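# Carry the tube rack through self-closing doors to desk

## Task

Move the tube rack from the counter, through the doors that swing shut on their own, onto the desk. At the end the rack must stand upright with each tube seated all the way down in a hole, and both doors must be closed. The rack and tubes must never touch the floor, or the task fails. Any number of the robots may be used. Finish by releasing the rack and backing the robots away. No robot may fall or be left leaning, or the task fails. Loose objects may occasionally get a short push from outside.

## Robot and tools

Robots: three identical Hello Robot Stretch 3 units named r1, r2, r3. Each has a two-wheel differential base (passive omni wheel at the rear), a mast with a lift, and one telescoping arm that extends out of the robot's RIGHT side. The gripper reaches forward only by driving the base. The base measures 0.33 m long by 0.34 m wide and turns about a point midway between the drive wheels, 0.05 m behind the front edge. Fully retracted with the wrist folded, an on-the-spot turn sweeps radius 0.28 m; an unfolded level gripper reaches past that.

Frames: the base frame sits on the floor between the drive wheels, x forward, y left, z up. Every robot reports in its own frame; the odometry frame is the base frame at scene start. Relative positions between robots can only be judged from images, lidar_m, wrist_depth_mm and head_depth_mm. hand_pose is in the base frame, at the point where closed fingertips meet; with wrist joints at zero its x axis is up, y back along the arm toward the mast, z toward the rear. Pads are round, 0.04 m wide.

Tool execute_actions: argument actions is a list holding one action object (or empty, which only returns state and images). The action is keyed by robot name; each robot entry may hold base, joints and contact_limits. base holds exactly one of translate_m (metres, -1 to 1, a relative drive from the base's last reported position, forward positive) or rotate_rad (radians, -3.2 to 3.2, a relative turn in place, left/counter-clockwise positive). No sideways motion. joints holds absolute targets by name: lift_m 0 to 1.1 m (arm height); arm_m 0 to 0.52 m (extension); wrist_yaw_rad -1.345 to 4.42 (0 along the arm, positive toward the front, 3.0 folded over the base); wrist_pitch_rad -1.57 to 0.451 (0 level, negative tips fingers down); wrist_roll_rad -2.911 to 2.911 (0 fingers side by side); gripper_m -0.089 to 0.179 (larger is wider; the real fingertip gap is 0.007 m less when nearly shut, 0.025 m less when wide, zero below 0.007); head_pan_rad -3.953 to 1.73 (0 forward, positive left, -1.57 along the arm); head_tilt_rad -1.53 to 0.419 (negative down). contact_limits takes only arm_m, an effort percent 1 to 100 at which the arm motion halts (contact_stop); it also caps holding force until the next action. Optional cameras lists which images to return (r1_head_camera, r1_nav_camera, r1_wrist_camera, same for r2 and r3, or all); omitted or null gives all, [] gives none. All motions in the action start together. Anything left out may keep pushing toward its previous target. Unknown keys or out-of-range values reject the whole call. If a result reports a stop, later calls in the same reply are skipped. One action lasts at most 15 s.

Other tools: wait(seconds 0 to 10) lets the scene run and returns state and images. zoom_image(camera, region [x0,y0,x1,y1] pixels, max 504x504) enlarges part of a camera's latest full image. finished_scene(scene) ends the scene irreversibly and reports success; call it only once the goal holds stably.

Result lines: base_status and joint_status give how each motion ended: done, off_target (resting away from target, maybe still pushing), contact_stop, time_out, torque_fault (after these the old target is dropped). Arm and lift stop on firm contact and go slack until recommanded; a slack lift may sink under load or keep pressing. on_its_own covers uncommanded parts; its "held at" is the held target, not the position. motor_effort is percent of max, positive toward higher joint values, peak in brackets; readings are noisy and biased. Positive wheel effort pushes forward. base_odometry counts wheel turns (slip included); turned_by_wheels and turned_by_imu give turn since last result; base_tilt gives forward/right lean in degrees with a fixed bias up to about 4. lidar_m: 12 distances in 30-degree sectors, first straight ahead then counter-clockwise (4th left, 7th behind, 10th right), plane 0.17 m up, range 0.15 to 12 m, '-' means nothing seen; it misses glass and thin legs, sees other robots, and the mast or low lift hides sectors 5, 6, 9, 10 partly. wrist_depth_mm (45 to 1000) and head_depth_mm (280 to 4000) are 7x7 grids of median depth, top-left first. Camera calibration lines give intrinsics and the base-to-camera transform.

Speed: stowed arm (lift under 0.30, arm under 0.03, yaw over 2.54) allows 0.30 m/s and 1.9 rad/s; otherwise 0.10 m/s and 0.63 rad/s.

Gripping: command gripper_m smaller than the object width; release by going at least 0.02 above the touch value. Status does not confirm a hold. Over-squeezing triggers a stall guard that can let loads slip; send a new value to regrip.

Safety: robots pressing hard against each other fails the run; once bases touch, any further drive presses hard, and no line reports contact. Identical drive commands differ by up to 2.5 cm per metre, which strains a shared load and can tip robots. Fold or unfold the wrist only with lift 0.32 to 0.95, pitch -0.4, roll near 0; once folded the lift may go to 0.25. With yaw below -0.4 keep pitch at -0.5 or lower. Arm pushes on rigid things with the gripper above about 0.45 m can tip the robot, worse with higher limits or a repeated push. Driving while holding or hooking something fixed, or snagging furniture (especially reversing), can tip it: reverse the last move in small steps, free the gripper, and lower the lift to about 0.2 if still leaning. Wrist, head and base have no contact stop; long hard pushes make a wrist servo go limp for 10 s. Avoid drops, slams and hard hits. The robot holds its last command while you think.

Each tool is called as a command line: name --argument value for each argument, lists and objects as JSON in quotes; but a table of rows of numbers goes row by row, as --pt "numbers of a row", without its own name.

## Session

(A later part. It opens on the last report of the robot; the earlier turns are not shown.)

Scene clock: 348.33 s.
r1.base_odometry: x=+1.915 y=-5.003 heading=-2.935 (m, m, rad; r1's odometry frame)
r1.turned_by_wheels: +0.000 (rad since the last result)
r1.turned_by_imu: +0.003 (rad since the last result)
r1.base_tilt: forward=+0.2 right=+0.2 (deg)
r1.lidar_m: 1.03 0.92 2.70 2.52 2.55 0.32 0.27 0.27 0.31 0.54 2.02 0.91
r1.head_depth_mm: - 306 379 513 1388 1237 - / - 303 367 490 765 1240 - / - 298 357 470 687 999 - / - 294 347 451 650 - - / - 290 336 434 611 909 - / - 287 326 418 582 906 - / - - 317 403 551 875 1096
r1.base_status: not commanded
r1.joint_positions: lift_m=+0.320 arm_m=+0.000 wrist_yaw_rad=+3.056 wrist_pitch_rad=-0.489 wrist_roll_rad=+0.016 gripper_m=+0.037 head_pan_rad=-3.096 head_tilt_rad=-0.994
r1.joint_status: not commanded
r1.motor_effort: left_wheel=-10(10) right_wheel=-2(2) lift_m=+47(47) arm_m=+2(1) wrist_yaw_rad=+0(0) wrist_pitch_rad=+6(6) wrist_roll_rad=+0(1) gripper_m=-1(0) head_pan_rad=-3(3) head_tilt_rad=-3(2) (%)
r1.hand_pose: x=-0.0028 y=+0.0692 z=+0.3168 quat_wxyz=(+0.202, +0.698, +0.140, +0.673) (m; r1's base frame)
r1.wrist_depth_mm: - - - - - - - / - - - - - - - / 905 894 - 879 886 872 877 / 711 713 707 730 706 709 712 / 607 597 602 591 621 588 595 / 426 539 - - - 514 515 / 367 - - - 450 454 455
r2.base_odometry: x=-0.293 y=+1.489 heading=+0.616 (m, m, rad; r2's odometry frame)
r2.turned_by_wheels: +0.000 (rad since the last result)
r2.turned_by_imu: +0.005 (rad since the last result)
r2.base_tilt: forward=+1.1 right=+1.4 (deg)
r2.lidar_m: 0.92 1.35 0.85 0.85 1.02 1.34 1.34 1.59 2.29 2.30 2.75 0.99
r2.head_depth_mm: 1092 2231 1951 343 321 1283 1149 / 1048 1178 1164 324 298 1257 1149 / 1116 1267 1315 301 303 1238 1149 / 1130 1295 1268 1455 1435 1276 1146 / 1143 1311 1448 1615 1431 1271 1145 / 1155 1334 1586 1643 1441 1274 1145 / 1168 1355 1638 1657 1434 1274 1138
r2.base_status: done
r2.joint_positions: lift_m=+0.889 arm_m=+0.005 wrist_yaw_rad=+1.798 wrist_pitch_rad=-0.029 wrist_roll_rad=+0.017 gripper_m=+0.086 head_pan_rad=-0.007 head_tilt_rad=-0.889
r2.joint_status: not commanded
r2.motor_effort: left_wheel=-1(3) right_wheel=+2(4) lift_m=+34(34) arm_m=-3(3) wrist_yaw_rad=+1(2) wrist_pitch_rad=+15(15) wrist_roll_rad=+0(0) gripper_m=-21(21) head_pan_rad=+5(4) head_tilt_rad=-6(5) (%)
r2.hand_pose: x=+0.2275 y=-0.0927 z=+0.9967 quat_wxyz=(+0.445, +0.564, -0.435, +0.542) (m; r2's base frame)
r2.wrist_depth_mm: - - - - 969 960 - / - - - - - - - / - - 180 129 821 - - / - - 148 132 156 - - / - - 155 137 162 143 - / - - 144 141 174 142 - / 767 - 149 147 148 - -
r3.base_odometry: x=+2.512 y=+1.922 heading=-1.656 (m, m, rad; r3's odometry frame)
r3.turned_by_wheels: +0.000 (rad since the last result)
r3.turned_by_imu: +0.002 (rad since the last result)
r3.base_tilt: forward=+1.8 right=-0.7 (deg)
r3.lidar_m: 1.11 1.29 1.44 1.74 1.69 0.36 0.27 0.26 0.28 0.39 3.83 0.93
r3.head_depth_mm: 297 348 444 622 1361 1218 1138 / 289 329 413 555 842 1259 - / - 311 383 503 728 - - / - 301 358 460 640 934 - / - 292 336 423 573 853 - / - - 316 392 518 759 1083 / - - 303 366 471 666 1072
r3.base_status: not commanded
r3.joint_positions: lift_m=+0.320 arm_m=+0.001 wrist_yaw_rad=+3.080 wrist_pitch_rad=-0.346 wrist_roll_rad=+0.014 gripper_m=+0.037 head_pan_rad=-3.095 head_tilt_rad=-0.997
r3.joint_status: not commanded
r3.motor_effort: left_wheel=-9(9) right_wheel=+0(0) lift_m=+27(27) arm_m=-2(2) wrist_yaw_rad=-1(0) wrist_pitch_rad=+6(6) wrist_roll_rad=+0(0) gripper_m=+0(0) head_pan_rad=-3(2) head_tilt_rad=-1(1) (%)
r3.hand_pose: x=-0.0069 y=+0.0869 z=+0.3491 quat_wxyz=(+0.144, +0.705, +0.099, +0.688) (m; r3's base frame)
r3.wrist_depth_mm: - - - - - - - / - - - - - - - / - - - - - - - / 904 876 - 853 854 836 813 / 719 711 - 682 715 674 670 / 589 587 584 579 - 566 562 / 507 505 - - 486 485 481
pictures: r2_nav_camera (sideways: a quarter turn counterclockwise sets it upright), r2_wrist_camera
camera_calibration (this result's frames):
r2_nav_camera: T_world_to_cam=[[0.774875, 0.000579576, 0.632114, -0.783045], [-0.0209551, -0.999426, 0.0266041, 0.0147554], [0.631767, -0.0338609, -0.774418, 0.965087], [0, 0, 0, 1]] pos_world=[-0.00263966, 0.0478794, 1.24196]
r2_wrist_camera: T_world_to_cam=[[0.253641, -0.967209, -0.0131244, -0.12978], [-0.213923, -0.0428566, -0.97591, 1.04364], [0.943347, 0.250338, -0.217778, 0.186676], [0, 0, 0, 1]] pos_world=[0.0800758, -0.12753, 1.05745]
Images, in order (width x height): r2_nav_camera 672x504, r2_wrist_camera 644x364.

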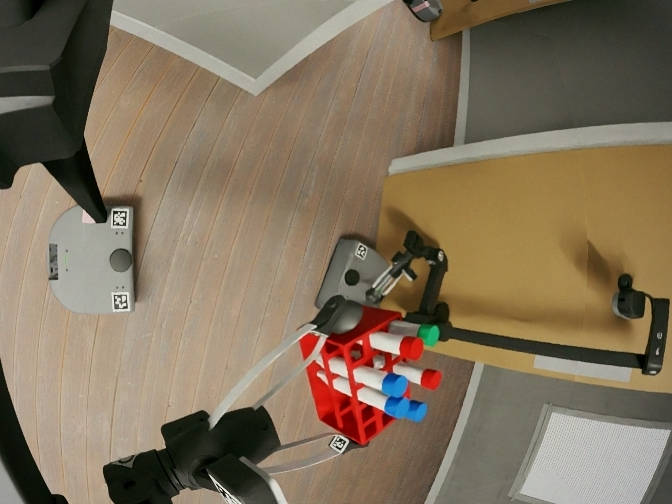

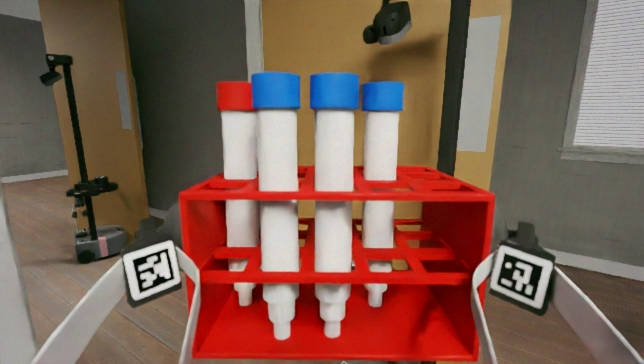

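execute_actions --actions '[{"r2":{"base":{"translate_m":0.52}}}]' --cameras '[]'

execute_actions --actions '[{"r2":{"base":{"rotate_rad":1.1}}}]' --cameras '["r2_nav_camera"]'

execute_actions --actions '[{"r2":{"base":{"translate_m":0.4}}}]' --cameras '["r2_nav_camera"]'

Scene clock: 361.33 s.
r1.base_odometry: x=+1.915 y=-5.003 heading=-2.935 (m, m, rad; r1's odometry frame)
r1.turned_by_wheels: +0.000 (rad since the last result)
r1.turned_by_imu: +0.003 (rad since the last result)
r1.base_tilt: forward=+0.2 right=+0.1 (deg)
r1.lidar_m: 0.40 0.41 2.70 2.52 2.55 0.32 0.27 0.27 0.32 0.55 2.02 0.91
r1.head_depth_mm: - 306 379 513 1389 1243 - / - 303 367 491 764 1232 - / - 298 357 469 686 997 - / - 295 346 451 647 - - / - 291 336 434 612 909 - / - 287 326 419 579 900 - / - - 317 403 553 875 1089
r1.base_status: not commanded
r1.joint_positions: lift_m=+0.320 arm_m=+0.000 wrist_yaw_rad=+3.056 wrist_pitch_rad=-0.489 wrist_roll_rad=+0.016 gripper_m=+0.037 head_pan_rad=-3.096 head_tilt_rad=-0.994
r1.joint_status: not commanded
r1.motor_effort: left_wheel=-10(10) right_wheel=-1(2) lift_m=+47(47) arm_m=+1(2) wrist_yaw_rad=-1(1) wrist_pitch_rad=+7(6) wrist_roll_rad=-1(1) gripper_m=+0(0) head_pan_rad=-2(2) head_tilt_rad=-2(3) (%)
r1.hand_pose: x=-0.0028 y=+0.0692 z=+0.3168 quat_wxyz=(+0.202, +0.698, +0.140, +0.673) (m; r1's base frame)
r1.wrist_depth_mm: - - - - - - - / - - - - - - - / 905 888 - 869 883 863 859 / 728 713 723 718 708 700 711 / 598 615 597 609 616 605 403 / 425 535 - - - 511 421 / 369 - - - 449 456 440
r2.base_odometry: x=+0.131 y=+1.789 heading=+0.615 (m, m, rad; r2's odometry frame)
r2.turned_by_wheels: +0.000 (rad since the last result)
r2.turned_by_imu: +0.002 (rad since the last result)
r2.base_tilt: forward=+1.1 right=+1.3 (deg)
r2.lidar_m: 0.40 0.78 2.26 0.70 0.82 1.55 1.84 2.18 2.46 2.46 2.57 0.41
r2.head_depth_mm: 611 702 816 343 321 1280 1150 / 620 711 812 324 298 1084 1131 / 627 720 847 301 303 1084 1129 / 636 731 864 959 880 1134 1149 / 642 741 874 1067 890 1228 1143 / 652 752 892 1092 1366 1277 1141 / 659 765 906 1115 1383 1271 1142
r2.base_status: done
r2.joint_positions: lift_m=+0.889 arm_m=+0.005 wrist_yaw_rad=+1.798 wrist_pitch_rad=-0.029 wrist_roll_rad=+0.017 gripper_m=+0.086 head_pan_rad=-0.007 head_tilt_rad=-0.889
r2.joint_status: not commanded
r2.motor_effort: left_wheel=-1(3) right_wheel=+2(4) lift_m=+34(34) arm_m=-4(3) wrist_yaw_rad=+2(1) wrist_pitch_rad=+15(15) wrist_roll_rad=+0(0) gripper_m=-22(22) head_pan_rad=+5(4) head_tilt_rad=-4(5) (%)
r2.hand_pose: x=+0.2275 y=-0.0927 z=+0.9967 quat_wxyz=(+0.445, +0.564, -0.435, +0.542) (m; r2's base frame)
r2.wrist_depth_mm: - - 703 619 560 497 465 / - - 714 610 558 508 485 / - - 182 129 567 311 - / - - 147 131 156 316 - / - - 155 137 162 143 - / - - 145 141 174 143 - / - - 148 147 149 364 -
r3.base_odometry: x=+2.512 y=+1.922 heading=-1.656 (m, m, rad; r3's odometry frame)
r3.turned_by_wheels: +0.000 (rad since the last result)
r3.turned_by_imu: +0.002 (rad since the last result)
r3.base_tilt: forward=+1.8 right=-0.8 (deg)
r3.lidar_m: 1.11 1.29 1.44 1.74 1.70 0.36 0.27 0.26 0.28 0.39 3.81 0.93
r3.head_depth_mm: 296 349 445 620 1346 1221 1140 / 290 329 414 553 842 1257 - / - 310 383 503 727 - - / - 300 358 459 642 929 - / - 292 336 424 574 852 - / - - 316 393 519 760 1090 / - - 303 366 471 666 1069
r3.base_status: not commanded
r3.joint_positions: lift_m=+0.320 arm_m=+0.001 wrist_yaw_rad=+3.080 wrist_pitch_rad=-0.346 wrist_roll_rad=+0.014 gripper_m=+0.037 head_pan_rad=-3.095 head_tilt_rad=-0.997
r3.joint_status: not commanded
r3.motor_effort: left_wheel=-9(9) right_wheel=-1(2) lift_m=+27(27) arm_m=-2(2) wrist_yaw_rad=+0(0) wrist_pitch_rad=+5(6) wrist_roll_rad=+0(0) gripper_m=+0(0) head_pan_rad=-3(2) head_tilt_rad=-1(1) (%)
r3.hand_pose: x=-0.0069 y=+0.0869 z=+0.3491 quat_wxyz=(+0.144, +0.705, +0.099, +0.688) (m; r3's base frame)
r3.wrist_depth_mm: - - - - - - - / - - - - - - - / - - - - - - - / 888 881 - 867 851 829 821 / 707 706 - 683 710 675 666 / 587 584 582 576 - 560 557 / 512 508 - - 489 485 486
pictures: none
No camera images: the call's "cameras" was empty. Leave "cameras" out to get every camera's image.

Scene clock: 364.03 s.
r1.base_odometry: x=+1.915 y=-5.003 heading=-2.935 (m, m, rad; r1's odometry frame)
r1.turned_by_wheels: +0.000 (rad since the last result)
r1.turned_by_imu: +0.001 (rad since the last result)
r1.base_tilt: forward=+0.2 right=+0.1 (deg)
r1.lidar_m: 0.40 0.41 2.70 2.51 2.55 0.32 0.27 0.27 0.31 0.54 2.02 0.91
r1.head_depth_mm: - 306 379 513 1392 1239 - / - 302 367 490 766 1232 - / - 299 357 470 687 995 - / - 294 347 451 648 - - / - 290 336 433 612 909 - / - 287 326 418 581 907 - / - - 317 403 553 876 1093
r1.base_status: not commanded
r1.joint_positions: lift_m=+0.320 arm_m=+0.000 wrist_yaw_rad=+3.056 wrist_pitch_rad=-0.489 wrist_roll_rad=+0.016 gripper_m=+0.037 head_pan_rad=-3.096 head_tilt_rad=-0.994
r1.joint_status: not commanded
r1.motor_effort: left_wheel=-10(10) right_wheel=-1(2) lift_m=+47(47) arm_m=+0(1) wrist_yaw_rad=-1(0) wrist_pitch_rad=+6(6) wrist_roll_rad=+0(1) gripper_m=+0(0) head_pan_rad=-2(3) head_tilt_rad=-2(3) (%)
r1.hand_pose: x=-0.0028 y=+0.0692 z=+0.3168 quat_wxyz=(+0.202, +0.698, +0.140, +0.673) (m; r1's base frame)
r1.wrist_depth_mm: - - - - - - - / - - - - - - - / 912 877 - 886 865 873 863 / 721 706 734 712 742 710 454 / 601 614 600 597 615 518 382 / 426 530 - - - 490 345 / 369 - - - 456 441 328
r2.base_odometry: x=+0.131 y=+1.789 heading=+1.715 (m, m, rad; r2's odometry frame)
r2.turned_by_wheels: +1.100 (rad since the last result)
r2.turned_by_imu: +1.112 (rad since the last result)
r2.base_tilt: forward=+1.1 right=+1.3 (deg)
r2.lidar_m: 2.26 0.71 0.86 1.76 1.85 2.28 2.46 2.48 2.50 0.40 0.40 0.81
r2.head_depth_mm: 2579 2341 1954 339 321 1287 1149 / 2236 2309 1940 328 300 1254 1151 / 2402 2311 1944 302 303 1241 1147 / 2783 2308 1938 1607 1438 1275 1150 / 2954 2371 1938 1655 1443 1279 1147 / 2949 2319 1943 1649 1438 1278 1142 / 2730 2316 1928 1644 1232 1268 1143
r2.base_status: done
r2.joint_positions: lift_m=+0.889 arm_m=+0.005 wrist_yaw_rad=+1.798 wrist_pitch_rad=-0.029 wrist_roll_rad=+0.017 gripper_m=+0.086 head_pan_rad=-0.007 head_tilt_rad=-0.889
r2.joint_status: not commanded
r2.motor_effort: left_wheel=+0(4) right_wheel=+2(5) lift_m=+34(33) arm_m=-4(3) wrist_yaw_rad=+1(2) wrist_pitch_rad=+16(15) wrist_roll_rad=+0(0) gripper_m=-21(21) head_pan_rad=+5(4) head_tilt_rad=-4(4) (%)
r2.hand_pose: x=+0.2275 y=-0.0927 z=+0.9967 quat_wxyz=(+0.445, +0.564, -0.435, +0.542) (m; r2's base frame)
r2.wrist_depth_mm: 642 608 - - - - - / 668 650 673 - - - - / 687 666 183 129 - - - / 728 696 148 132 156 - 666 / 742 720 155 137 162 143 653 / 781 749 144 141 174 143 582 / 805 781 148 147 149 - 640
r3.base_odometry: x=+2.512 y=+1.922 heading=-1.656 (m, m, rad; r3's odometry frame)
r3.turned_by_wheels: +0.000 (rad since the last result)
r3.turned_by_imu: +0.000 (rad since the last result)
r3.base_tilt: forward=+1.7 right=-0.8 (deg)
r3.lidar_m: 1.11 1.29 1.44 1.74 1.70 0.36 0.27 0.26 0.28 0.39 3.83 0.93
r3.head_depth_mm: 297 348 444 621 1359 1220 1133 / 289 330 413 555 841 1256 - / - 310 384 501 725 - - / - 301 358 459 642 930 - / - 292 336 423 573 850 - / - - 316 393 518 760 1086 / - - 303 366 473 667 1080
r3.base_status: not commanded
r3.joint_positions: lift_m=+0.320 arm_m=+0.001 wrist_yaw_rad=+3.080 wrist_pitch_rad=-0.346 wrist_roll_rad=+0.014 gripper_m=+0.037 head_pan_rad=-3.095 head_tilt_rad=-0.997
r3.joint_status: not commanded
r3.motor_effort: left_wheel=-9(9) right_wheel=+0(0) lift_m=+27(27) arm_m=-2(2) wrist_yaw_rad=-1(1) wrist_pitch_rad=+6(6) wrist_roll_rad=+0(0) gripper_m=-1(0) head_pan_rad=-4(3) head_tilt_rad=-1(1) (%)
r3.hand_pose: x=-0.0069 y=+0.0869 z=+0.3491 quat_wxyz=(+0.144, +0.705, +0.099, +0.688) (m; r3's base frame)
r3.wrist_depth_mm: - - - - - - - / - - - - - - - / - - - - - - - / 897 873 - 877 845 844 823 / 714 700 - 697 707 670 667 / 593 589 582 563 - 570 559 / 513 508 - - 491 485 484
pictures: r2_nav_camera (sideways: a quarter turn counterclockwise sets it upright)
camera_calibration (this result's frames):
r2_nav_camera: T_world_to_cam=[[0.774886, 0.000583697, 0.632101, -0.783028], [-0.0209493, -0.999427, 0.0266043, 0.014755], [0.631754, -0.0338574, -0.774429, 0.965101], [0, 0, 0, 1]] pos_world=[-0.00264094, 0.0478794, 1.24196]
Images, in order (width x height): r2_nav_camera 672x504.

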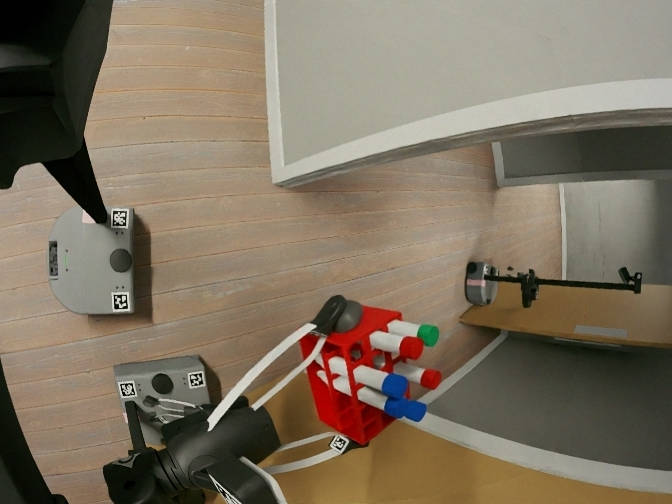

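Scene clock: 369.33 s.
r1.base_odometry: x=+1.915 y=-5.003 heading=-2.935 (m, m, rad; r1's odometry frame)
r1.turned_by_wheels: +0.000 (rad since the last result)
r1.turned_by_imu: +0.001 (rad since the last result)
r1.base_tilt: forward=+0.2 right=+0.2 (deg)
r1.lidar_m: 1.79 2.31 2.70 2.51 2.56 0.32 0.27 0.27 0.32 0.54 2.02 0.48
r1.head_depth_mm: - 306 379 513 1399 1238 - / - 302 368 491 766 1244 - / - 298 357 470 688 996 - / - 294 346 451 648 - - / - 290 336 434 612 902 - / - 287 326 417 580 905 - / - - 317 404 554 872 1091
r1.base_status: not commanded
r1.joint_positions: lift_m=+0.320 arm_m=+0.000 wrist_yaw_rad=+3.056 wrist_pitch_rad=-0.489 wrist_roll_rad=+0.016 gripper_m=+0.037 head_pan_rad=-3.096 head_tilt_rad=-0.994
r1.joint_status: not commanded
r1.motor_effort: left_wheel=-10(10) right_wheel=-2(2) lift_m=+47(47) arm_m=+1(1) wrist_yaw_rad=-1(1) wrist_pitch_rad=+7(6) wrist_roll_rad=-1(0) gripper_m=+0(0) head_pan_rad=-3(3) head_tilt_rad=-2(3) (%)
r1.hand_pose: x=-0.0028 y=+0.0692 z=+0.3168 quat_wxyz=(+0.202, +0.698, +0.140, +0.673) (m; r1's base frame)
r1.wrist_depth_mm: - - - - - - - / - - - - - - - / 890 912 - 880 874 882 895 / 732 719 727 720 722 715 721 / 608 602 600 605 616 594 596 / 427 543 - - - 517 514 / 367 - - - 454 453 450
r2.base_odometry: x=+0.074 y=+2.185 heading=+1.715 (m, m, rad; r2's odometry frame)
r2.turned_by_wheels: +0.000 (rad since the last result)
r2.turned_by_imu: +0.002 (rad since the last result)
r2.base_tilt: forward=+1.1 right=+1.4 (deg)
r2.lidar_m: 1.89 0.43 0.39 0.75 1.91 2.35 2.85 2.89 0.47 0.59 0.59 1.52
r2.head_depth_mm: 2416 2357 1961 343 321 1278 1150 / 1797 2075 1947 324 298 1261 1155 / 1868 2144 1944 301 303 1238 1148 / 2852 2168 1938 1614 1439 1274 1148 / 2948 2342 1939 1659 1439 1274 1148 / 2946 2328 1932 1647 1437 1271 1140 / 2744 2324 1925 1652 1425 1268 1106
r2.base_status: done
r2.joint_positions: lift_m=+0.889 arm_m=+0.005 wrist_yaw_rad=+1.798 wrist_pitch_rad=-0.029 wrist_roll_rad=+0.017 gripper_m=+0.086 head_pan_rad=-0.007 head_tilt_rad=-0.889
r2.joint_status: not commanded
r2.motor_effort: left_wheel=-1(3) right_wheel=+2(5) lift_m=+34(34) arm_m=-4(3) wrist_yaw_rad=+1(1) wrist_pitch_rad=+15(15) wrist_roll_rad=+0(0) gripper_m=-22(21) head_pan_rad=+5(5) head_tilt_rad=-5(5) (%)
r2.hand_pose: x=+0.2275 y=-0.0927 z=+0.9967 quat_wxyz=(+0.445, +0.564, -0.435, +0.542) (m; r2's base frame)
r2.wrist_depth_mm: - - - - - - - / - - - - - - - / - - 182 129 - - - / - - 148 132 156 - - / 417 - 155 138 162 142 - / 407 - 145 141 174 143 - / 381 - 148 147 149 - -
r3.base_odometry: x=+2.512 y=+1.922 heading=-1.656 (m, m, rad; r3's odometry frame)
r3.turned_by_wheels: +0.000 (rad since the last result)
r3.turned_by_imu: +0.001 (rad since the last result)
r3.base_tilt: forward=+1.7 right=-0.8 (deg)
r3.lidar_m: 1.11 1.29 1.45 1.74 1.70 0.36 0.27 0.26 0.28 0.39 3.84 0.93
r3.head_depth_mm: 297 348 444 621 1349 1223 1131 / 289 330 413 551 842 1257 - / - 310 383 502 728 - - / - 301 359 459 641 929 - / - 292 336 423 573 855 - / - - 316 393 517 760 1085 / - - 303 367 473 666 1069
r3.base_status: not commanded
r3.joint_positions: lift_m=+0.320 arm_m=+0.001 wrist_yaw_rad=+3.080 wrist_pitch_rad=-0.346 wrist_roll_rad=+0.014 gripper_m=+0.037 head_pan_rad=-3.095 head_tilt_rad=-0.997
r3.joint_status: not commanded
r3.motor_effort: left_wheel=-9(9) right_wheel=-1(0) lift_m=+27(27) arm_m=-2(2) wrist_yaw_rad=+0(0) wrist_pitch_rad=+6(6) wrist_roll_rad=+0(0) gripper_m=+0(0) head_pan_rad=-3(2) head_tilt_rad=+0(1) (%)
r3.hand_pose: x=-0.0069 y=+0.0869 z=+0.3491 quat_wxyz=(+0.144, +0.705, +0.099, +0.688) (m; r3's base frame)
r3.wrist_depth_mm: - - - - - - - / - - - - - - - / - - - - - - - / 904 885 - 862 840 824 827 / 720 705 - 684 718 669 678 / 594 592 579 574 - 570 562 / 502 507 - - 483 485 476
pictures: r2_nav_camera (sideways: a quarter turn counterclockwise sets it upright)
camera_calibration (this result's frames):
r2_nav_camera: T_world_to_cam=[[0.774888, 0.000583627, 0.632099, -0.783024], [-0.0209492, -0.999427, 0.0266044, 0.0147549], [0.631752, -0.0338574, -0.774431, 0.965104], [0, 0, 0, 1]] pos_world=[-0.00264115, 0.0478794, 1.24196]
Images, in order (width x height): r2_nav_camera 672x504.

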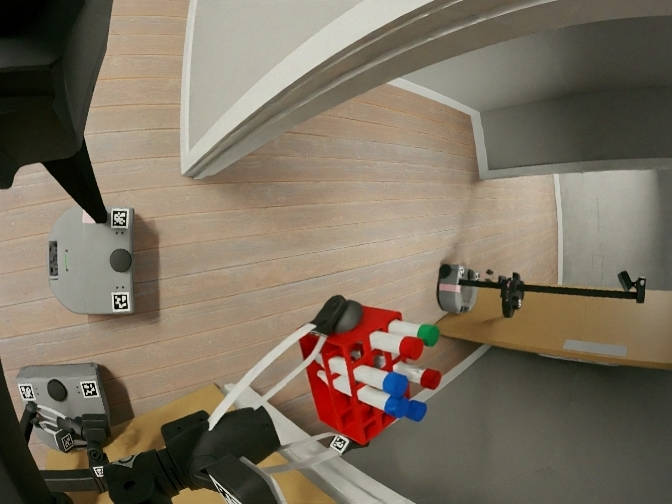

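execute_actions --actions '[{"r2":{"base":{"rotate_rad":0.16}}}]' --cameras '[]'

execute_actions --actions '[{"r2":{"base":{"translate_m":1}},"r1":{"base":{"rotate_rad":-0.62}}}]' --cameras '["r2_nav_camera"]'

execute_actions --actions '[{"r2":{"base":{"translate_m":0.6}},"r1":{"base":{"translate_m":0.5}}}]' --cameras '["r2_nav_camera","r1_nav_camera"]'

Scene clock: 377.67 s.
r1.base_odometry: x=+1.915 y=-5.003 heading=-2.935 (m, m, rad; r1's odometry frame)
r1.turned_by_wheels: +0.000 (rad since the last result)
r1.turned_by_imu: +0.001 (rad since the last result)
r1.base_tilt: forward=+0.2 right=+0.2 (deg)
r1.lidar_m: 1.78 2.31 2.69 2.51 2.55 0.32 0.27 0.27 0.31 0.55 2.02 0.48
r1.head_depth_mm: - 306 379 513 1390 1237 - / - 302 367 491 768 1236 - / - 298 357 469 687 995 - / - 294 346 451 648 - - / - 290 335 433 614 907 - / - 287 326 418 581 906 - / - - 316 402 554 878 1094
r1.base_status: not commanded
r1.joint_positions: lift_m=+0.320 arm_m=+0.000 wrist_yaw_rad=+3.056 wrist_pitch_rad=-0.489 wrist_roll_rad=+0.016 gripper_m=+0.037 head_pan_rad=-3.096 head_tilt_rad=-0.994
r1.joint_status: not commanded
r1.motor_effort: left_wheel=-10(10) right_wheel=-2(2) lift_m=+47(47) arm_m=+1(1) wrist_yaw_rad=-1(1) wrist_pitch_rad=+6(7) wrist_roll_rad=-1(1) gripper_m=+0(0) head_pan_rad=-2(2) head_tilt_rad=-2(3) (%)
r1.hand_pose: x=-0.0028 y=+0.0692 z=+0.3168 quat_wxyz=(+0.202, +0.698, +0.140, +0.673) (m; r1's base frame)
r1.wrist_depth_mm: - - - - - - - / - - - - - - - / 899 889 - 864 893 874 894 / 715 721 721 716 706 709 705 / 606 605 593 589 603 588 596 / 428 530 - - - 521 514 / 369 - - - 460 454 457
r2.base_odometry: x=+0.074 y=+2.185 heading=+1.875 (m, m, rad; r2's odometry frame)
r2.turned_by_wheels: +0.160 (rad since the last result)
r2.turned_by_imu: +0.161 (rad since the last result)
r2.base_tilt: forward=+1.1 right=+1.3 (deg)
r2.lidar_m: 1.90 0.39 0.40 1.22 1.97 2.94 2.86 0.48 0.48 0.59 0.60 1.76
r2.head_depth_mm: 1891 2076 1956 336 321 1281 1152 / 2334 2075 1950 324 298 1259 1149 / 2960 2348 1947 301 303 1236 1148 / 2970 2345 1931 1619 1437 1270 1140 / 2853 2353 1938 1651 1439 1275 1144 / 2458 2323 1933 1653 1438 1280 1143 / 2450 2317 1927 1646 1432 980 1064
r2.base_status: done
r2.joint_positions: lift_m=+0.889 arm_m=+0.005 wrist_yaw_rad=+1.798 wrist_pitch_rad=-0.029 wrist_roll_rad=+0.017 gripper_m=+0.086 head_pan_rad=-0.007 head_tilt_rad=-0.889
r2.joint_status: not commanded
r2.motor_effort: left_wheel=+0(4) right_wheel=+2(5) lift_m=+34(34) arm_m=-4(4) wrist_yaw_rad=+2(2) wrist_pitch_rad=+15(15) wrist_roll_rad=+0(0) gripper_m=-21(21) head_pan_rad=+5(4) head_tilt_rad=-5(5) (%)
r2.hand_pose: x=+0.2275 y=-0.0927 z=+0.9967 quat_wxyz=(+0.445, +0.564, -0.435, +0.542) (m; r2's base frame)
r2.wrist_depth_mm: 337 - - - - - - / 337 - - - - - - / 345 - 181 129 - - - / 350 - 148 132 157 - - / 357 434 155 137 162 143 - / 358 - 145 142 175 143 - / 353 485 148 147 148 - -
r3.base_odometry: x=+2.512 y=+1.922 heading=-1.656 (m, m, rad; r3's odometry frame)
r3.turned_by_wheels: +0.000 (rad since the last result)
r3.turned_by_imu: +0.001 (rad since the last result)
r3.base_tilt: forward=+1.8 right=-0.8 (deg)
r3.lidar_m: 1.11 1.29 1.44 1.74 1.69 0.36 0.27 0.26 0.28 0.39 3.84 0.93
r3.head_depth_mm: 297 348 444 622 1354 1216 1137 / 290 329 412 553 844 1252 - / - 310 384 503 725 - - / - 300 358 458 641 929 - / - 292 336 424 571 856 - / - - 316 393 518 760 1083 / - - 302 366 473 664 1074
r3.base_status: not commanded
r3.joint_positions: lift_m=+0.320 arm_m=+0.001 wrist_yaw_rad=+3.080 wrist_pitch_rad=-0.346 wrist_roll_rad=+0.014 gripper_m=+0.037 head_pan_rad=-3.095 head_tilt_rad=-0.997
r3.joint_status: not commanded
r3.motor_effort: left_wheel=-9(9) right_wheel=-1(1) lift_m=+27(26) arm_m=-2(2) wrist_yaw_rad=+0(0) wrist_pitch_rad=+6(5) wrist_roll_rad=+0(0) gripper_m=+0(0) head_pan_rad=-4(3) head_tilt_rad=-1(2) (%)
r3.hand_pose: x=-0.0069 y=+0.0869 z=+0.3491 quat_wxyz=(+0.144, +0.705, +0.099, +0.688) (m; r3's base frame)
r3.wrist_depth_mm: - - - - - - - / - - - - - - - / - - - - - - - / 906 885 - 846 843 833 825 / 714 707 - 684 702 671 659 / 590 591 584 581 - 567 558 / 508 504 - - 492 483 485
pictures: none
No camera images: the call's "cameras" was empty. Leave "cameras" out to get every camera's image.

Scene clock: 388.97 s.
r1.base_odometry: x=+1.915 y=-5.003 heading=+2.728 (m, m, rad; r1's odometry frame)
r1.turned_by_wheels: -0.620 (rad since the last result)
r1.turned_by_imu: -0.610 (rad since the last result)
r1.base_tilt: forward=+0.2 right=+0.2 (deg)
r1.lidar_m: 0.91 1.44 2.29 2.71 2.52 2.53 0.29 0.25 0.25 0.28 0.46 1.37
r1.head_depth_mm: 2585 2165 1818 1578 1395 1239 - / 2557 2164 1804 1568 1376 1245 - / 2399 2113 1791 1555 1377 1276 - / 311 379 1682 1492 1337 - - / 288 323 395 508 703 1018 - / - 298 348 433 570 790 - / - - 313 378 476 644 883
r1.base_status: done
r1.joint_positions: lift_m=+0.320 arm_m=+0.000 wrist_yaw_rad=+3.056 wrist_pitch_rad=-0.489 wrist_roll_rad=+0.016 gripper_m=+0.037 head_pan_rad=-3.096 head_tilt_rad=-0.994
r1.joint_status: not commanded
r1.motor_effort: left_wheel=-5(6) right_wheel=-4(7) lift_m=+47(47) arm_m=+2(1) wrist_yaw_rad=-1(0) wrist_pitch_rad=+6(6) wrist_roll_rad=-1(1) gripper_m=+0(1) head_pan_rad=-2(2) head_tilt_rad=-2(3) (%)
r1.hand_pose: x=-0.0028 y=+0.0692 z=+0.3168 quat_wxyz=(+0.202, +0.698, +0.140, +0.673) (m; r1's base frame)
r1.wrist_depth_mm: - - - - - - - / - - - - - - - / 894 891 - 887 870 876 892 / 710 734 726 711 713 720 706 / 594 602 610 595 624 596 603 / 520 540 - - - 513 508 / 471 - - - 452 455 450
r2.base_odometry: x=-0.226 y=+3.139 heading=+1.875 (m, m, rad; r2's odometry frame)
r2.turned_by_wheels: +0.000 (rad since the last result)
r2.turned_by_imu: +0.005 (rad since the last result)
r2.base_tilt: forward=+1.1 right=+1.3 (deg)
r2.lidar_m: 1.64 1.18 0.88 0.86 0.83 0.64 1.38 0.87 0.86 1.24 1.04 0.96
r2.head_depth_mm: 2985 2360 1861 339 321 1282 1151 / 3003 2365 1943 324 300 1260 1146 / 2984 2345 1955 301 303 1243 1150 / 2984 2336 1945 1615 1444 1276 1149 / 2988 2331 1931 1643 1436 1276 1139 / 1538 1725 1882 1640 1437 1266 1143 / 1490 1724 1868 1644 1433 1271 1145
r2.base_status: done
r2.joint_positions: lift_m=+0.889 arm_m=+0.005 wrist_yaw_rad=+1.798 wrist_pitch_rad=-0.029 wrist_roll_rad=+0.017 gripper_m=+0.086 head_pan_rad=-0.007 head_tilt_rad=-0.889
r2.joint_status: not commanded
r2.motor_effort: left_wheel=-1(3) right_wheel=+2(5) lift_m=+33(34) arm_m=-4(3) wrist_yaw_rad=+1(2) wrist_pitch_rad=+15(15) wrist_roll_rad=+0(1) gripper_m=-21(21) head_pan_rad=+4(4) head_tilt_rad=-5(4) (%)
r2.hand_pose: x=+0.2275 y=-0.0927 z=+0.9967 quat_wxyz=(+0.445, +0.564, -0.435, +0.542) (m; r2's base frame)
r2.wrist_depth_mm: 856 - - - - - 836 / 883 - - - - - 879 / 876 - 181 129 - - 859 / 882 - 148 132 155 - 866 / 892 - 154 137 162 143 856 / 898 - 145 142 174 143 885 / 849 - 148 147 148 898 719
r3.base_odometry: x=+2.512 y=+1.922 heading=-1.656 (m, m, rad; r3's odometry frame)
r3.turned_by_wheels: +0.000 (rad since the last result)
r3.turned_by_imu: +0.002 (rad since the last result)
r3.base_tilt: forward=+1.8 right=-0.9 (deg)
r3.lidar_m: 1.11 1.29 1.44 1.06 1.69 0.36 0.27 0.26 0.28 0.39 3.84 0.93
r3.head_depth_mm: 297 348 445 624 1345 1214 1137 / 289 329 413 552 842 1261 - / - 310 384 502 726 - - / - 300 358 459 640 929 - / - 292 336 423 571 853 - / - - 316 393 518 761 1089 / - - 302 366 474 666 1071
r3.base_status: not commanded
r3.joint_positions: lift_m=+0.320 arm_m=+0.001 wrist_yaw_rad=+3.080 wrist_pitch_rad=-0.346 wrist_roll_rad=+0.014 gripper_m=+0.037 head_pan_rad=-3.095 head_tilt_rad=-0.997
r3.joint_status: not commanded
r3.motor_effort: left_wheel=-9(9) right_wheel=-1(0) lift_m=+27(27) arm_m=-2(2) wrist_yaw_rad=+0(0) wrist_pitch_rad=+6(5) wrist_roll_rad=+0(0) gripper_m=+0(0) head_pan_rad=-3(3) head_tilt_rad=+0(1) (%)
r3.hand_pose: x=-0.0069 y=+0.0869 z=+0.3491 quat_wxyz=(+0.144, +0.705, +0.099, +0.688) (m; r3's base frame)
r3.wrist_depth_mm: - - - - - - - / - - - - - - - / - - - - - - - / 907 891 - 861 845 825 828 / 706 707 - 685 706 683 660 / 593 587 579 571 - 561 560 / 503 509 - - 485 488 484
pictures: r2_nav_camera (sideways: a quarter turn counterclockwise sets it upright)
camera_calibration (this result's frames):
r2_nav_camera: T_world_to_cam=[[0.774893, 0.00058848, 0.632092, -0.783016], [-0.0209427, -0.999427, 0.0266045, 0.0147548], [0.631745, -0.0338534, -0.774436, 0.965111], [0, 0, 0, 1]] pos_world=[-0.00264195, 0.0478793, 1.24196]
Images, in order (width x height): r2_nav_camera 672x504.

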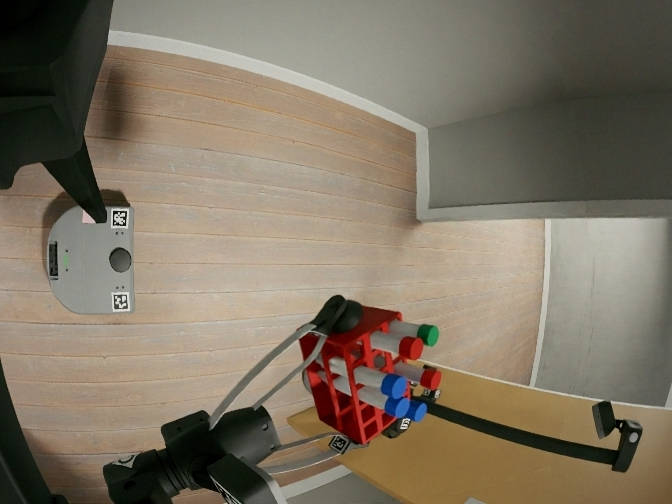

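Scene clock: 396.27 s.
r1.base_odometry: x=+1.457 y=-4.802 heading=+2.728 (m, m, rad; r1's odometry frame)
r1.turned_by_wheels: +0.000 (rad since the last result)
r1.turned_by_imu: +0.001 (rad since the last result)
r1.base_tilt: forward=+0.2 right=+0.1 (deg)
r1.lidar_m: 0.41 0.69 1.92 2.28 2.85 0.30 0.28 0.28 0.35 0.71 1.60 0.51
r1.head_depth_mm: - 296 345 453 692 1245 - / - 295 344 449 643 1208 - / - 293 341 444 632 879 - / - 292 340 440 625 - - / - 289 336 435 618 920 - / - 288 334 431 611 949 - / - 290 332 428 602 1016 1089
r1.base_status: translate_m off_target (by the wheels' count: +0.5001 of +0.5000)
r1.joint_positions: lift_m=+0.320 arm_m=+0.000 wrist_yaw_rad=+3.056 wrist_pitch_rad=-0.489 wrist_roll_rad=+0.016 gripper_m=+0.037 head_pan_rad=-3.096 head_tilt_rad=-0.994
r1.joint_status: not commanded
r1.on_its_own: left_wheel is at rest, and its effort (-23) is outside its rest range (-18 to +18)
r1.motor_effort: left_wheel=-23(25) right_wheel=-6(6) lift_m=+47(47) arm_m=+2(1) wrist_yaw_rad=-2(1) wrist_pitch_rad=+6(6) wrist_roll_rad=+0(0) gripper_m=+0(0) head_pan_rad=-2(3) head_tilt_rad=-2(2) (%)
r1.hand_pose: x=-0.0028 y=+0.0692 z=+0.3168 quat_wxyz=(+0.202, +0.698, +0.140, +0.673) (m; r1's base frame)
r1.wrist_depth_mm: - - - - - - - / - - - - - - - / 895 876 - 874 881 865 874 / 659 718 713 724 730 714 706 / 364 607 597 592 618 589 597 / 358 523 - - - 513 518 / 339 - - - 450 449 454
r2.base_odometry: x=-0.406 y=+3.712 heading=+1.875 (m, m, rad; r2's odometry frame)
r2.turned_by_wheels: +0.000 (rad since the last result)
r2.turned_by_imu: +0.003 (rad since the last result)
r2.base_tilt: forward=+1.1 right=+1.4 (deg)
r2.lidar_m: 1.05 1.06 0.86 0.84 0.88 1.23 1.21 1.36 1.29 0.78 0.52 0.99
r2.head_depth_mm: 2975 2376 1955 343 321 1259 1133 / 2991 2358 1947 324 298 1259 1148 / 2966 2371 1943 301 303 1238 1147 / 2965 2351 1948 1620 1437 1279 1142 / 2953 2347 1933 1640 1433 1270 1145 / 2928 2271 1329 1549 1434 1269 1143 / 930 1055 1267 1536 1435 1272 1140
r2.base_status: done
r2.joint_positions: lift_m=+0.889 arm_m=+0.005 wrist_yaw_rad=+1.798 wrist_pitch_rad=-0.029 wrist_roll_rad=+0.017 gripper_m=+0.086 head_pan_rad=-0.007 head_tilt_rad=-0.889
r2.joint_status: not commanded
r2.motor_effort: left_wheel=-1(4) right_wheel=+2(6) lift_m=+34(34) arm_m=-3(3) wrist_yaw_rad=+1(2) wrist_pitch_rad=+15(15) wrist_roll_rad=+0(0) gripper_m=-22(21) head_pan_rad=+4(4) head_tilt_rad=-5(4) (%)
r2.hand_pose: x=+0.2275 y=-0.0927 z=+0.9967 quat_wxyz=(+0.445, +0.564, -0.435, +0.542) (m; r2's base frame)
r2.wrist_depth_mm: 812 - 983 - - - - / 845 - - 967 - - - / 831 - 182 129 - - - / 859 - 148 132 156 - - / 872 - 155 137 163 143 - / 872 - 144 141 174 143 793 / 824 - 148 147 148 - 917
r3.base_odometry: x=+2.512 y=+1.922 heading=-1.656 (m, m, rad; r3's odometry frame)
r3.turned_by_wheels: +0.000 (rad since the last result)
r3.turned_by_imu: +0.001 (rad since the last result)
r3.base_tilt: forward=+1.8 right=-0.7 (deg)
r3.lidar_m: 1.11 1.29 0.58 1.74 1.69 0.36 0.27 0.26 0.28 0.39 3.82 0.93
r3.head_depth_mm: 297 349 444 624 1356 1228 1141 / 289 329 413 554 844 1263 - / - 310 384 503 730 - - / - 300 358 459 642 930 - / - 292 336 424 573 854 - / - - 316 393 518 760 1087 / - - 302 365 475 668 1068
r3.base_status: not commanded
r3.joint_positions: lift_m=+0.320 arm_m=+0.001 wrist_yaw_rad=+3.080 wrist_pitch_rad=-0.346 wrist_roll_rad=+0.014 gripper_m=+0.037 head_pan_rad=-3.095 head_tilt_rad=-0.997
r3.joint_status: not commanded
r3.motor_effort: left_wheel=-9(9) right_wheel=+0(1) lift_m=+27(26) arm_m=-2(1) wrist_yaw_rad=-1(1) wrist_pitch_rad=+6(6) wrist_roll_rad=+0(0) gripper_m=-1(0) head_pan_rad=-2(2) head_tilt_rad=-1(0) (%)
r3.hand_pose: x=-0.0069 y=+0.0869 z=+0.3491 quat_wxyz=(+0.144, +0.705, +0.099, +0.688) (m; r3's base frame)
r3.wrist_depth_mm: - - - - - - - / - - - - - - - / - - - - 723 708 - / 880 878 - 865 611 683 830 / 703 709 - 692 646 674 657 / 592 588 582 576 - 560 558 / 502 504 - - 491 481 484
pictures: r1_nav_camera (sideways: a quarter turn counterclockwise sets it upright), r2_nav_camera (sideways: a quarter turn counterclockwise sets it upright)
camera_calibration (this result's frames):
r1_nav_camera: T_world_to_cam=[[-0.854133, -0.0784138, 0.51411, -0.623286], [-0.0995958, 0.994933, -0.013716, 0.0733421], [-0.510429, -0.0629185, -0.857615, 1.07718], [0, 0, 0, 1]] pos_world=[0.024762, -0.0540699, 1.24525]
r2_nav_camera: T_world_to_cam=[[0.774901, 0.000588517, 0.632082, -0.783003], [-0.0209422, -0.999427, 0.0266047, 0.0147545], [0.631735, -0.0338532, -0.774445, 0.965122], [0, 0, 0, 1]] pos_world=[-0.00264273, 0.0478794, 1.24196]
Images, in order (width x height): r1_nav_camera 672x504, r2_nav_camera 672x504.

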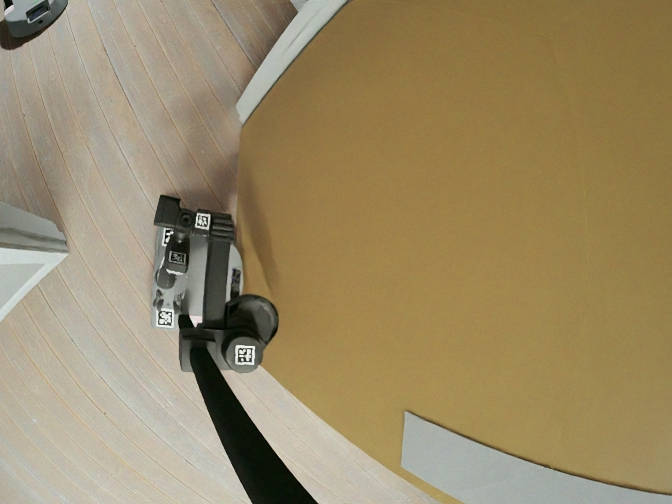

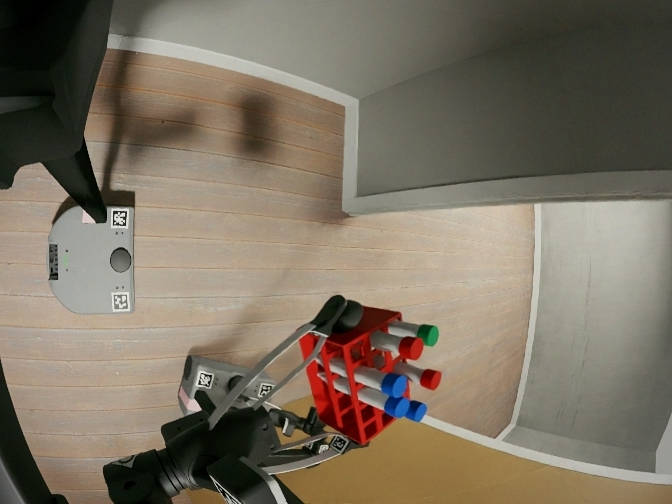

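execute_actions --actions '[{"r2":{"base":{"rotate_rad":-0.08}},"r1":{"base":{"rotate_rad":-0.7}}}]' --cameras '[]'

execute_actions --actions '[{"r2":{"base":{"translate_m":0.9}},"r1":{"base":{"translate_m":0.85}}}]' --cameras '["r2_nav_camera","r1_nav_camera"]'

Scene clock: 404.80 s.
r1.base_odometry: x=+1.457 y=-4.802 heading=+2.028 (m, m, rad; r1's odometry frame)
r1.turned_by_wheels: -0.700 (rad since the last result)
r1.turned_by_imu: -0.683 (rad since the last result)
r1.base_tilt: forward=+0.2 right=+0.2 (deg)
r1.lidar_m: 1.56 0.40 0.52 1.92 2.09 2.87 0.29 0.25 0.25 0.30 0.53 1.89
r1.head_depth_mm: 2500 2180 1834 1571 1394 1244 - / 2496 2146 1804 1565 1386 1241 - / 336 2065 1788 1555 1364 1271 - / 296 344 430 590 1296 - - / - 312 379 487 678 981 - / - 294 341 426 561 803 - / - - 309 375 478 656 943
r1.base_status: done
r1.joint_positions: lift_m=+0.320 arm_m=+0.000 wrist_yaw_rad=+3.056 wrist_pitch_rad=-0.489 wrist_roll_rad=+0.016 gripper_m=+0.037 head_pan_rad=-3.096 head_tilt_rad=-0.994
r1.joint_status: not commanded
r1.motor_effort: left_wheel=-12(12) right_wheel=-8(19) lift_m=+47(47) arm_m=+1(1) wrist_yaw_rad=+0(1) wrist_pitch_rad=+6(6) wrist_roll_rad=-1(0) gripper_m=+0(0) head_pan_rad=-3(3) head_tilt_rad=-3(2) (%)
r1.hand_pose: x=-0.0028 y=+0.0692 z=+0.3168 quat_wxyz=(+0.202, +0.698, +0.140, +0.673) (m; r1's base frame)
r1.wrist_depth_mm: - - - - - 764 456 / - - - - - 757 444 / 887 895 - 872 853 698 439 / 708 715 726 722 723 648 417 / 618 602 592 599 621 578 431 / 526 535 - - - 505 486 / 473 - - - 450 452 453
r2.base_odometry: x=-0.406 y=+3.712 heading=+1.795 (m, m, rad; r2's odometry frame)
r2.turned_by_wheels: -0.080 (rad since the last result)
r2.turned_by_imu: -0.081 (rad since the last result)
r2.base_tilt: forward=+1.1 right=+1.3 (deg)
r2.lidar_m: 4.26 1.04 0.88 0.84 0.86 1.13 1.21 1.36 1.32 0.78 0.52 0.58
r2.head_depth_mm: 2969 2362 1957 339 321 1190 1113 / 2993 2369 1943 327 299 1258 1151 / 2996 2370 1957 301 303 1238 1144 / 2988 2319 1955 1616 1440 1273 1150 / 2960 2335 1934 1647 1431 1279 1149 / 2946 2343 1937 1594 1436 1269 1143 / 2938 1137 1243 1484 1432 1271 1137
r2.base_status: done
r2.joint_positions: lift_m=+0.889 arm_m=+0.005 wrist_yaw_rad=+1.798 wrist_pitch_rad=-0.029 wrist_roll_rad=+0.017 gripper_m=+0.086 head_pan_rad=-0.007 head_tilt_rad=-0.889
r2.joint_status: not commanded
r2.motor_effort: left_wheel=+2(6) right_wheel=-1(4) lift_m=+34(34) arm_m=-2(3) wrist_yaw_rad=+2(1) wrist_pitch_rad=+15(15) wrist_roll_rad=+0(0) gripper_m=-21(22) head_pan_rad=+4(5) head_tilt_rad=-4(4) (%)
r2.hand_pose: x=+0.2275 y=-0.0927 z=+0.9967 quat_wxyz=(+0.445, +0.564, -0.435, +0.542) (m; r2's base frame)
r2.wrist_depth_mm: 902 - 938 - - - 820 / 894 - - - - - 750 / 915 - 182 129 - - 756 / 902 - 148 132 155 - 762 / 913 - 155 138 162 143 760 / 931 - 145 142 173 143 716 / 893 - 148 146 148 - 795
r3.base_odometry: x=+2.512 y=+1.922 heading=-1.656 (m, m, rad; r3's odometry frame)
r3.turned_by_wheels: +0.000 (rad since the last result)
r3.turned_by_imu: +0.001 (rad since the last result)
r3.base_tilt: forward=+1.7 right=-0.7 (deg)
r3.lidar_m: 1.11 1.29 0.58 1.74 1.70 0.36 0.27 0.26 0.28 0.39 3.84 0.93
r3.head_depth_mm: 297 348 445 623 1360 1220 1135 / 289 329 413 554 837 1258 - / - 310 384 503 728 - - / - 301 358 461 641 932 - / - 292 336 423 574 853 - / - - 316 392 519 762 1085 / - - 303 366 473 667 1071
r3.base_status: not commanded
r3.joint_positions: lift_m=+0.320 arm_m=+0.001 wrist_yaw_rad=+3.080 wrist_pitch_rad=-0.346 wrist_roll_rad=+0.014 gripper_m=+0.037 head_pan_rad=-3.095 head_tilt_rad=-0.997
r3.joint_status: not commanded
r3.motor_effort: left_wheel=-9(9) right_wheel=+0(1) lift_m=+27(27) arm_m=-1(2) wrist_yaw_rad=+0(1) wrist_pitch_rad=+6(6) wrist_roll_rad=+0(0) gripper_m=+0(0) head_pan_rad=-2(3) head_tilt_rad=-1(1) (%)
r3.hand_pose: x=-0.0069 y=+0.0869 z=+0.3491 quat_wxyz=(+0.144, +0.705, +0.099, +0.688) (m; r3's base frame)
r3.wrist_depth_mm: - - - - - - - / - - - - - - - / - - - - 728 715 - / 882 877 - 839 621 677 835 / 711 708 - 682 659 671 660 / 589 585 580 571 - 570 551 / 504 507 - - 482 484 484
pictures: none
No camera images: the call's "cameras" was empty. Leave "cameras" out to get every camera's image.

Scene clock: 415.10 s.
r1.base_odometry: x=+1.082 y=-4.040 heading=+2.028 (m, m, rad; r1's odometry frame)
r1.turned_by_wheels: +0.000 (rad since the last result)
r1.turned_by_imu: +0.002 (rad since the last result)
r1.base_tilt: forward=+0.2 right=+0.2 (deg)
r1.lidar_m: 1.61 0.93 0.76 0.75 0.52 0.43 0.50 0.55 0.84 1.34 1.25 1.17
r1.head_depth_mm: 418 490 575 634 809 1174 - / 430 505 610 750 899 1192 - / 441 520 631 803 1084 1246 - / 452 535 654 841 1172 - - / 463 550 680 884 1260 1238 - / 475 568 706 925 1280 1218 - / 488 588 732 980 1291 1197 1091
r1.base_status: done
r1.joint_positions: lift_m=+0.320 arm_m=+0.000 wrist_yaw_rad=+3.056 wrist_pitch_rad=-0.489 wrist_roll_rad=+0.016 gripper_m=+0.037 head_pan_rad=-3.096 head_tilt_rad=-0.994
r1.joint_status: not commanded
r1.motor_effort: left_wheel=+1(11) right_wheel=-1(5) lift_m=+47(47) arm_m=+1(2) wrist_yaw_rad=-2(1) wrist_pitch_rad=+6(6) wrist_roll_rad=-1(1) gripper_m=+0(0) head_pan_rad=-3(3) head_tilt_rad=-3(3) (%)
r1.hand_pose: x=-0.0028 y=+0.0692 z=+0.3168 quat_wxyz=(+0.202, +0.698, +0.140, +0.673) (m; r1's base frame)
r1.wrist_depth_mm: 441 570 802 801 764 724 694 / 449 579 863 863 808 797 781 / 450 638 - 854 864 850 804 / 461 631 716 719 725 717 709 / 457 584 602 595 617 590 603 / 463 533 - - - 515 508 / 467 - - - 453 458 450
r2.base_odometry: x=-0.606 y=+4.589 heading=+1.795 (m, m, rad; r2's odometry frame)
r2.turned_by_wheels: +0.000 (rad since the last result)
r2.turned_by_imu: +0.004 (rad since the last result)
r2.base_tilt: forward=+1.1 right=+1.3 (deg)
r2.lidar_m: 3.36 3.46 0.32 0.37 0.90 1.19 1.66 0.61 0.62 0.59 0.63 3.04
r2.head_depth_mm: 2986 2365 1956 339 321 1280 1150 / 2996 2380 1956 324 298 1259 1150 / 3007 2355 1951 301 303 1238 1146 / 2955 2356 1950 1627 1442 1274 1143 / 2945 2329 1928 1657 1441 1278 1144 / 2954 2345 1932 1645 1437 1269 1141 / 2928 2332 1934 1652 1431 1273 1143
r2.base_status: done
r2.joint_positions: lift_m=+0.889 arm_m=+0.005 wrist_yaw_rad=+1.798 wrist_pitch_rad=-0.029 wrist_roll_rad=+0.017 gripper_m=+0.086 head_pan_rad=-0.007 head_tilt_rad=-0.889
r2.joint_status: not commanded
r2.motor_effort: left_wheel=+1(5) right_wheel=+0(4) lift_m=+34(34) arm_m=-4(3) wrist_yaw_rad=+2(1) wrist_pitch_rad=+16(15) wrist_roll_rad=+0(1) gripper_m=-21(21) head_pan_rad=+4(4) head_tilt_rad=-4(5) (%)
r2.hand_pose: x=+0.2275 y=-0.0927 z=+0.9967 quat_wxyz=(+0.445, +0.564, -0.435, +0.542) (m; r2's base frame)
r2.wrist_depth_mm: - - - - - - - / - - - - - - - / - - 182 129 - - - / - - 148 132 156 - - / - - 155 138 162 143 - / - - 144 142 174 143 - / - - 149 147 148 - -
r3.base_odometry: x=+2.512 y=+1.922 heading=-1.656 (m, m, rad; r3's odometry frame)
r3.turned_by_wheels: +0.000 (rad since the last result)
r3.turned_by_imu: +0.002 (rad since the last result)
r3.base_tilt: forward=+1.7 right=-0.7 (deg)
r3.lidar_m: 1.11 1.29 1.45 1.27 1.69 0.36 0.27 0.26 0.28 0.39 3.84 0.61
r3.head_depth_mm: 297 349 444 621 1354 1225 1132 / 289 329 412 557 842 1255 - / - 310 383 503 730 - - / - 300 358 459 641 931 - / - 292 336 423 573 857 - / - - 316 393 518 760 1087 / - - 302 366 471 668 1072
r3.base_status: not commanded
r3.joint_positions: lift_m=+0.320 arm_m=+0.001 wrist_yaw_rad=+3.080 wrist_pitch_rad=-0.346 wrist_roll_rad=+0.014 gripper_m=+0.037 head_pan_rad=-3.095 head_tilt_rad=-0.997
r3.joint_status: not commanded
r3.motor_effort: left_wheel=-9(9) right_wheel=-1(0) lift_m=+27(27) arm_m=-2(2) wrist_yaw_rad=+0(0) wrist_pitch_rad=+6(5) wrist_roll_rad=+0(0) gripper_m=+0(0) head_pan_rad=-3(2) head_tilt_rad=-1(1) (%)
r3.hand_pose: x=-0.0069 y=+0.0869 z=+0.3491 quat_wxyz=(+0.144, +0.705, +0.099, +0.688) (m; r3's base frame)
r3.wrist_depth_mm: - - - - - - - / - - - - - - - / - - - - - - - / 901 883 - 861 852 836 822 / 711 701 - 687 702 672 663 / 594 584 583 569 - 563 560 / 506 503 - - 488 483 480
pictures: r1_nav_camera (sideways: a quarter turn counterclockwise sets it upright), r2_nav_camera (sideways: a quarter turn counterclockwise sets it upright)
camera_calibration (this result's frames):
r1_nav_camera: T_world_to_cam=[[-0.854132, -0.078413, 0.51411, -0.623287], [-0.0995949, 0.994934, -0.013716, 0.073342], [-0.51043, -0.062918, -0.857614, 1.07718], [0, 0, 0, 1]] pos_world=[0.0247619, -0.0540699, 1.24525]
r2_nav_camera: T_world_to_cam=[[0.774903, 0.000589652, 0.63208, -0.783], [-0.0209407, -0.999427, 0.0266047, 0.0147545], [0.631733, -0.0338523, -0.774446, 0.965124], [0, 0, 0, 1]] pos_world=[-0.00264298, 0.0478793, 1.24196]
Images, in order (width x height): r1_nav_camera 672x504, r2_nav_camera 672x504.

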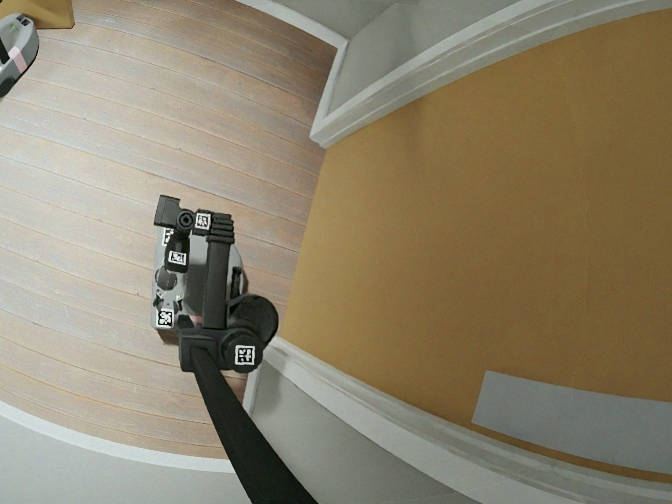

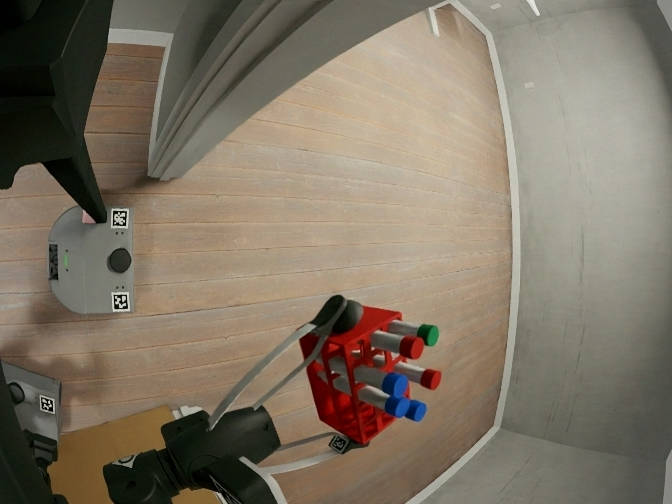

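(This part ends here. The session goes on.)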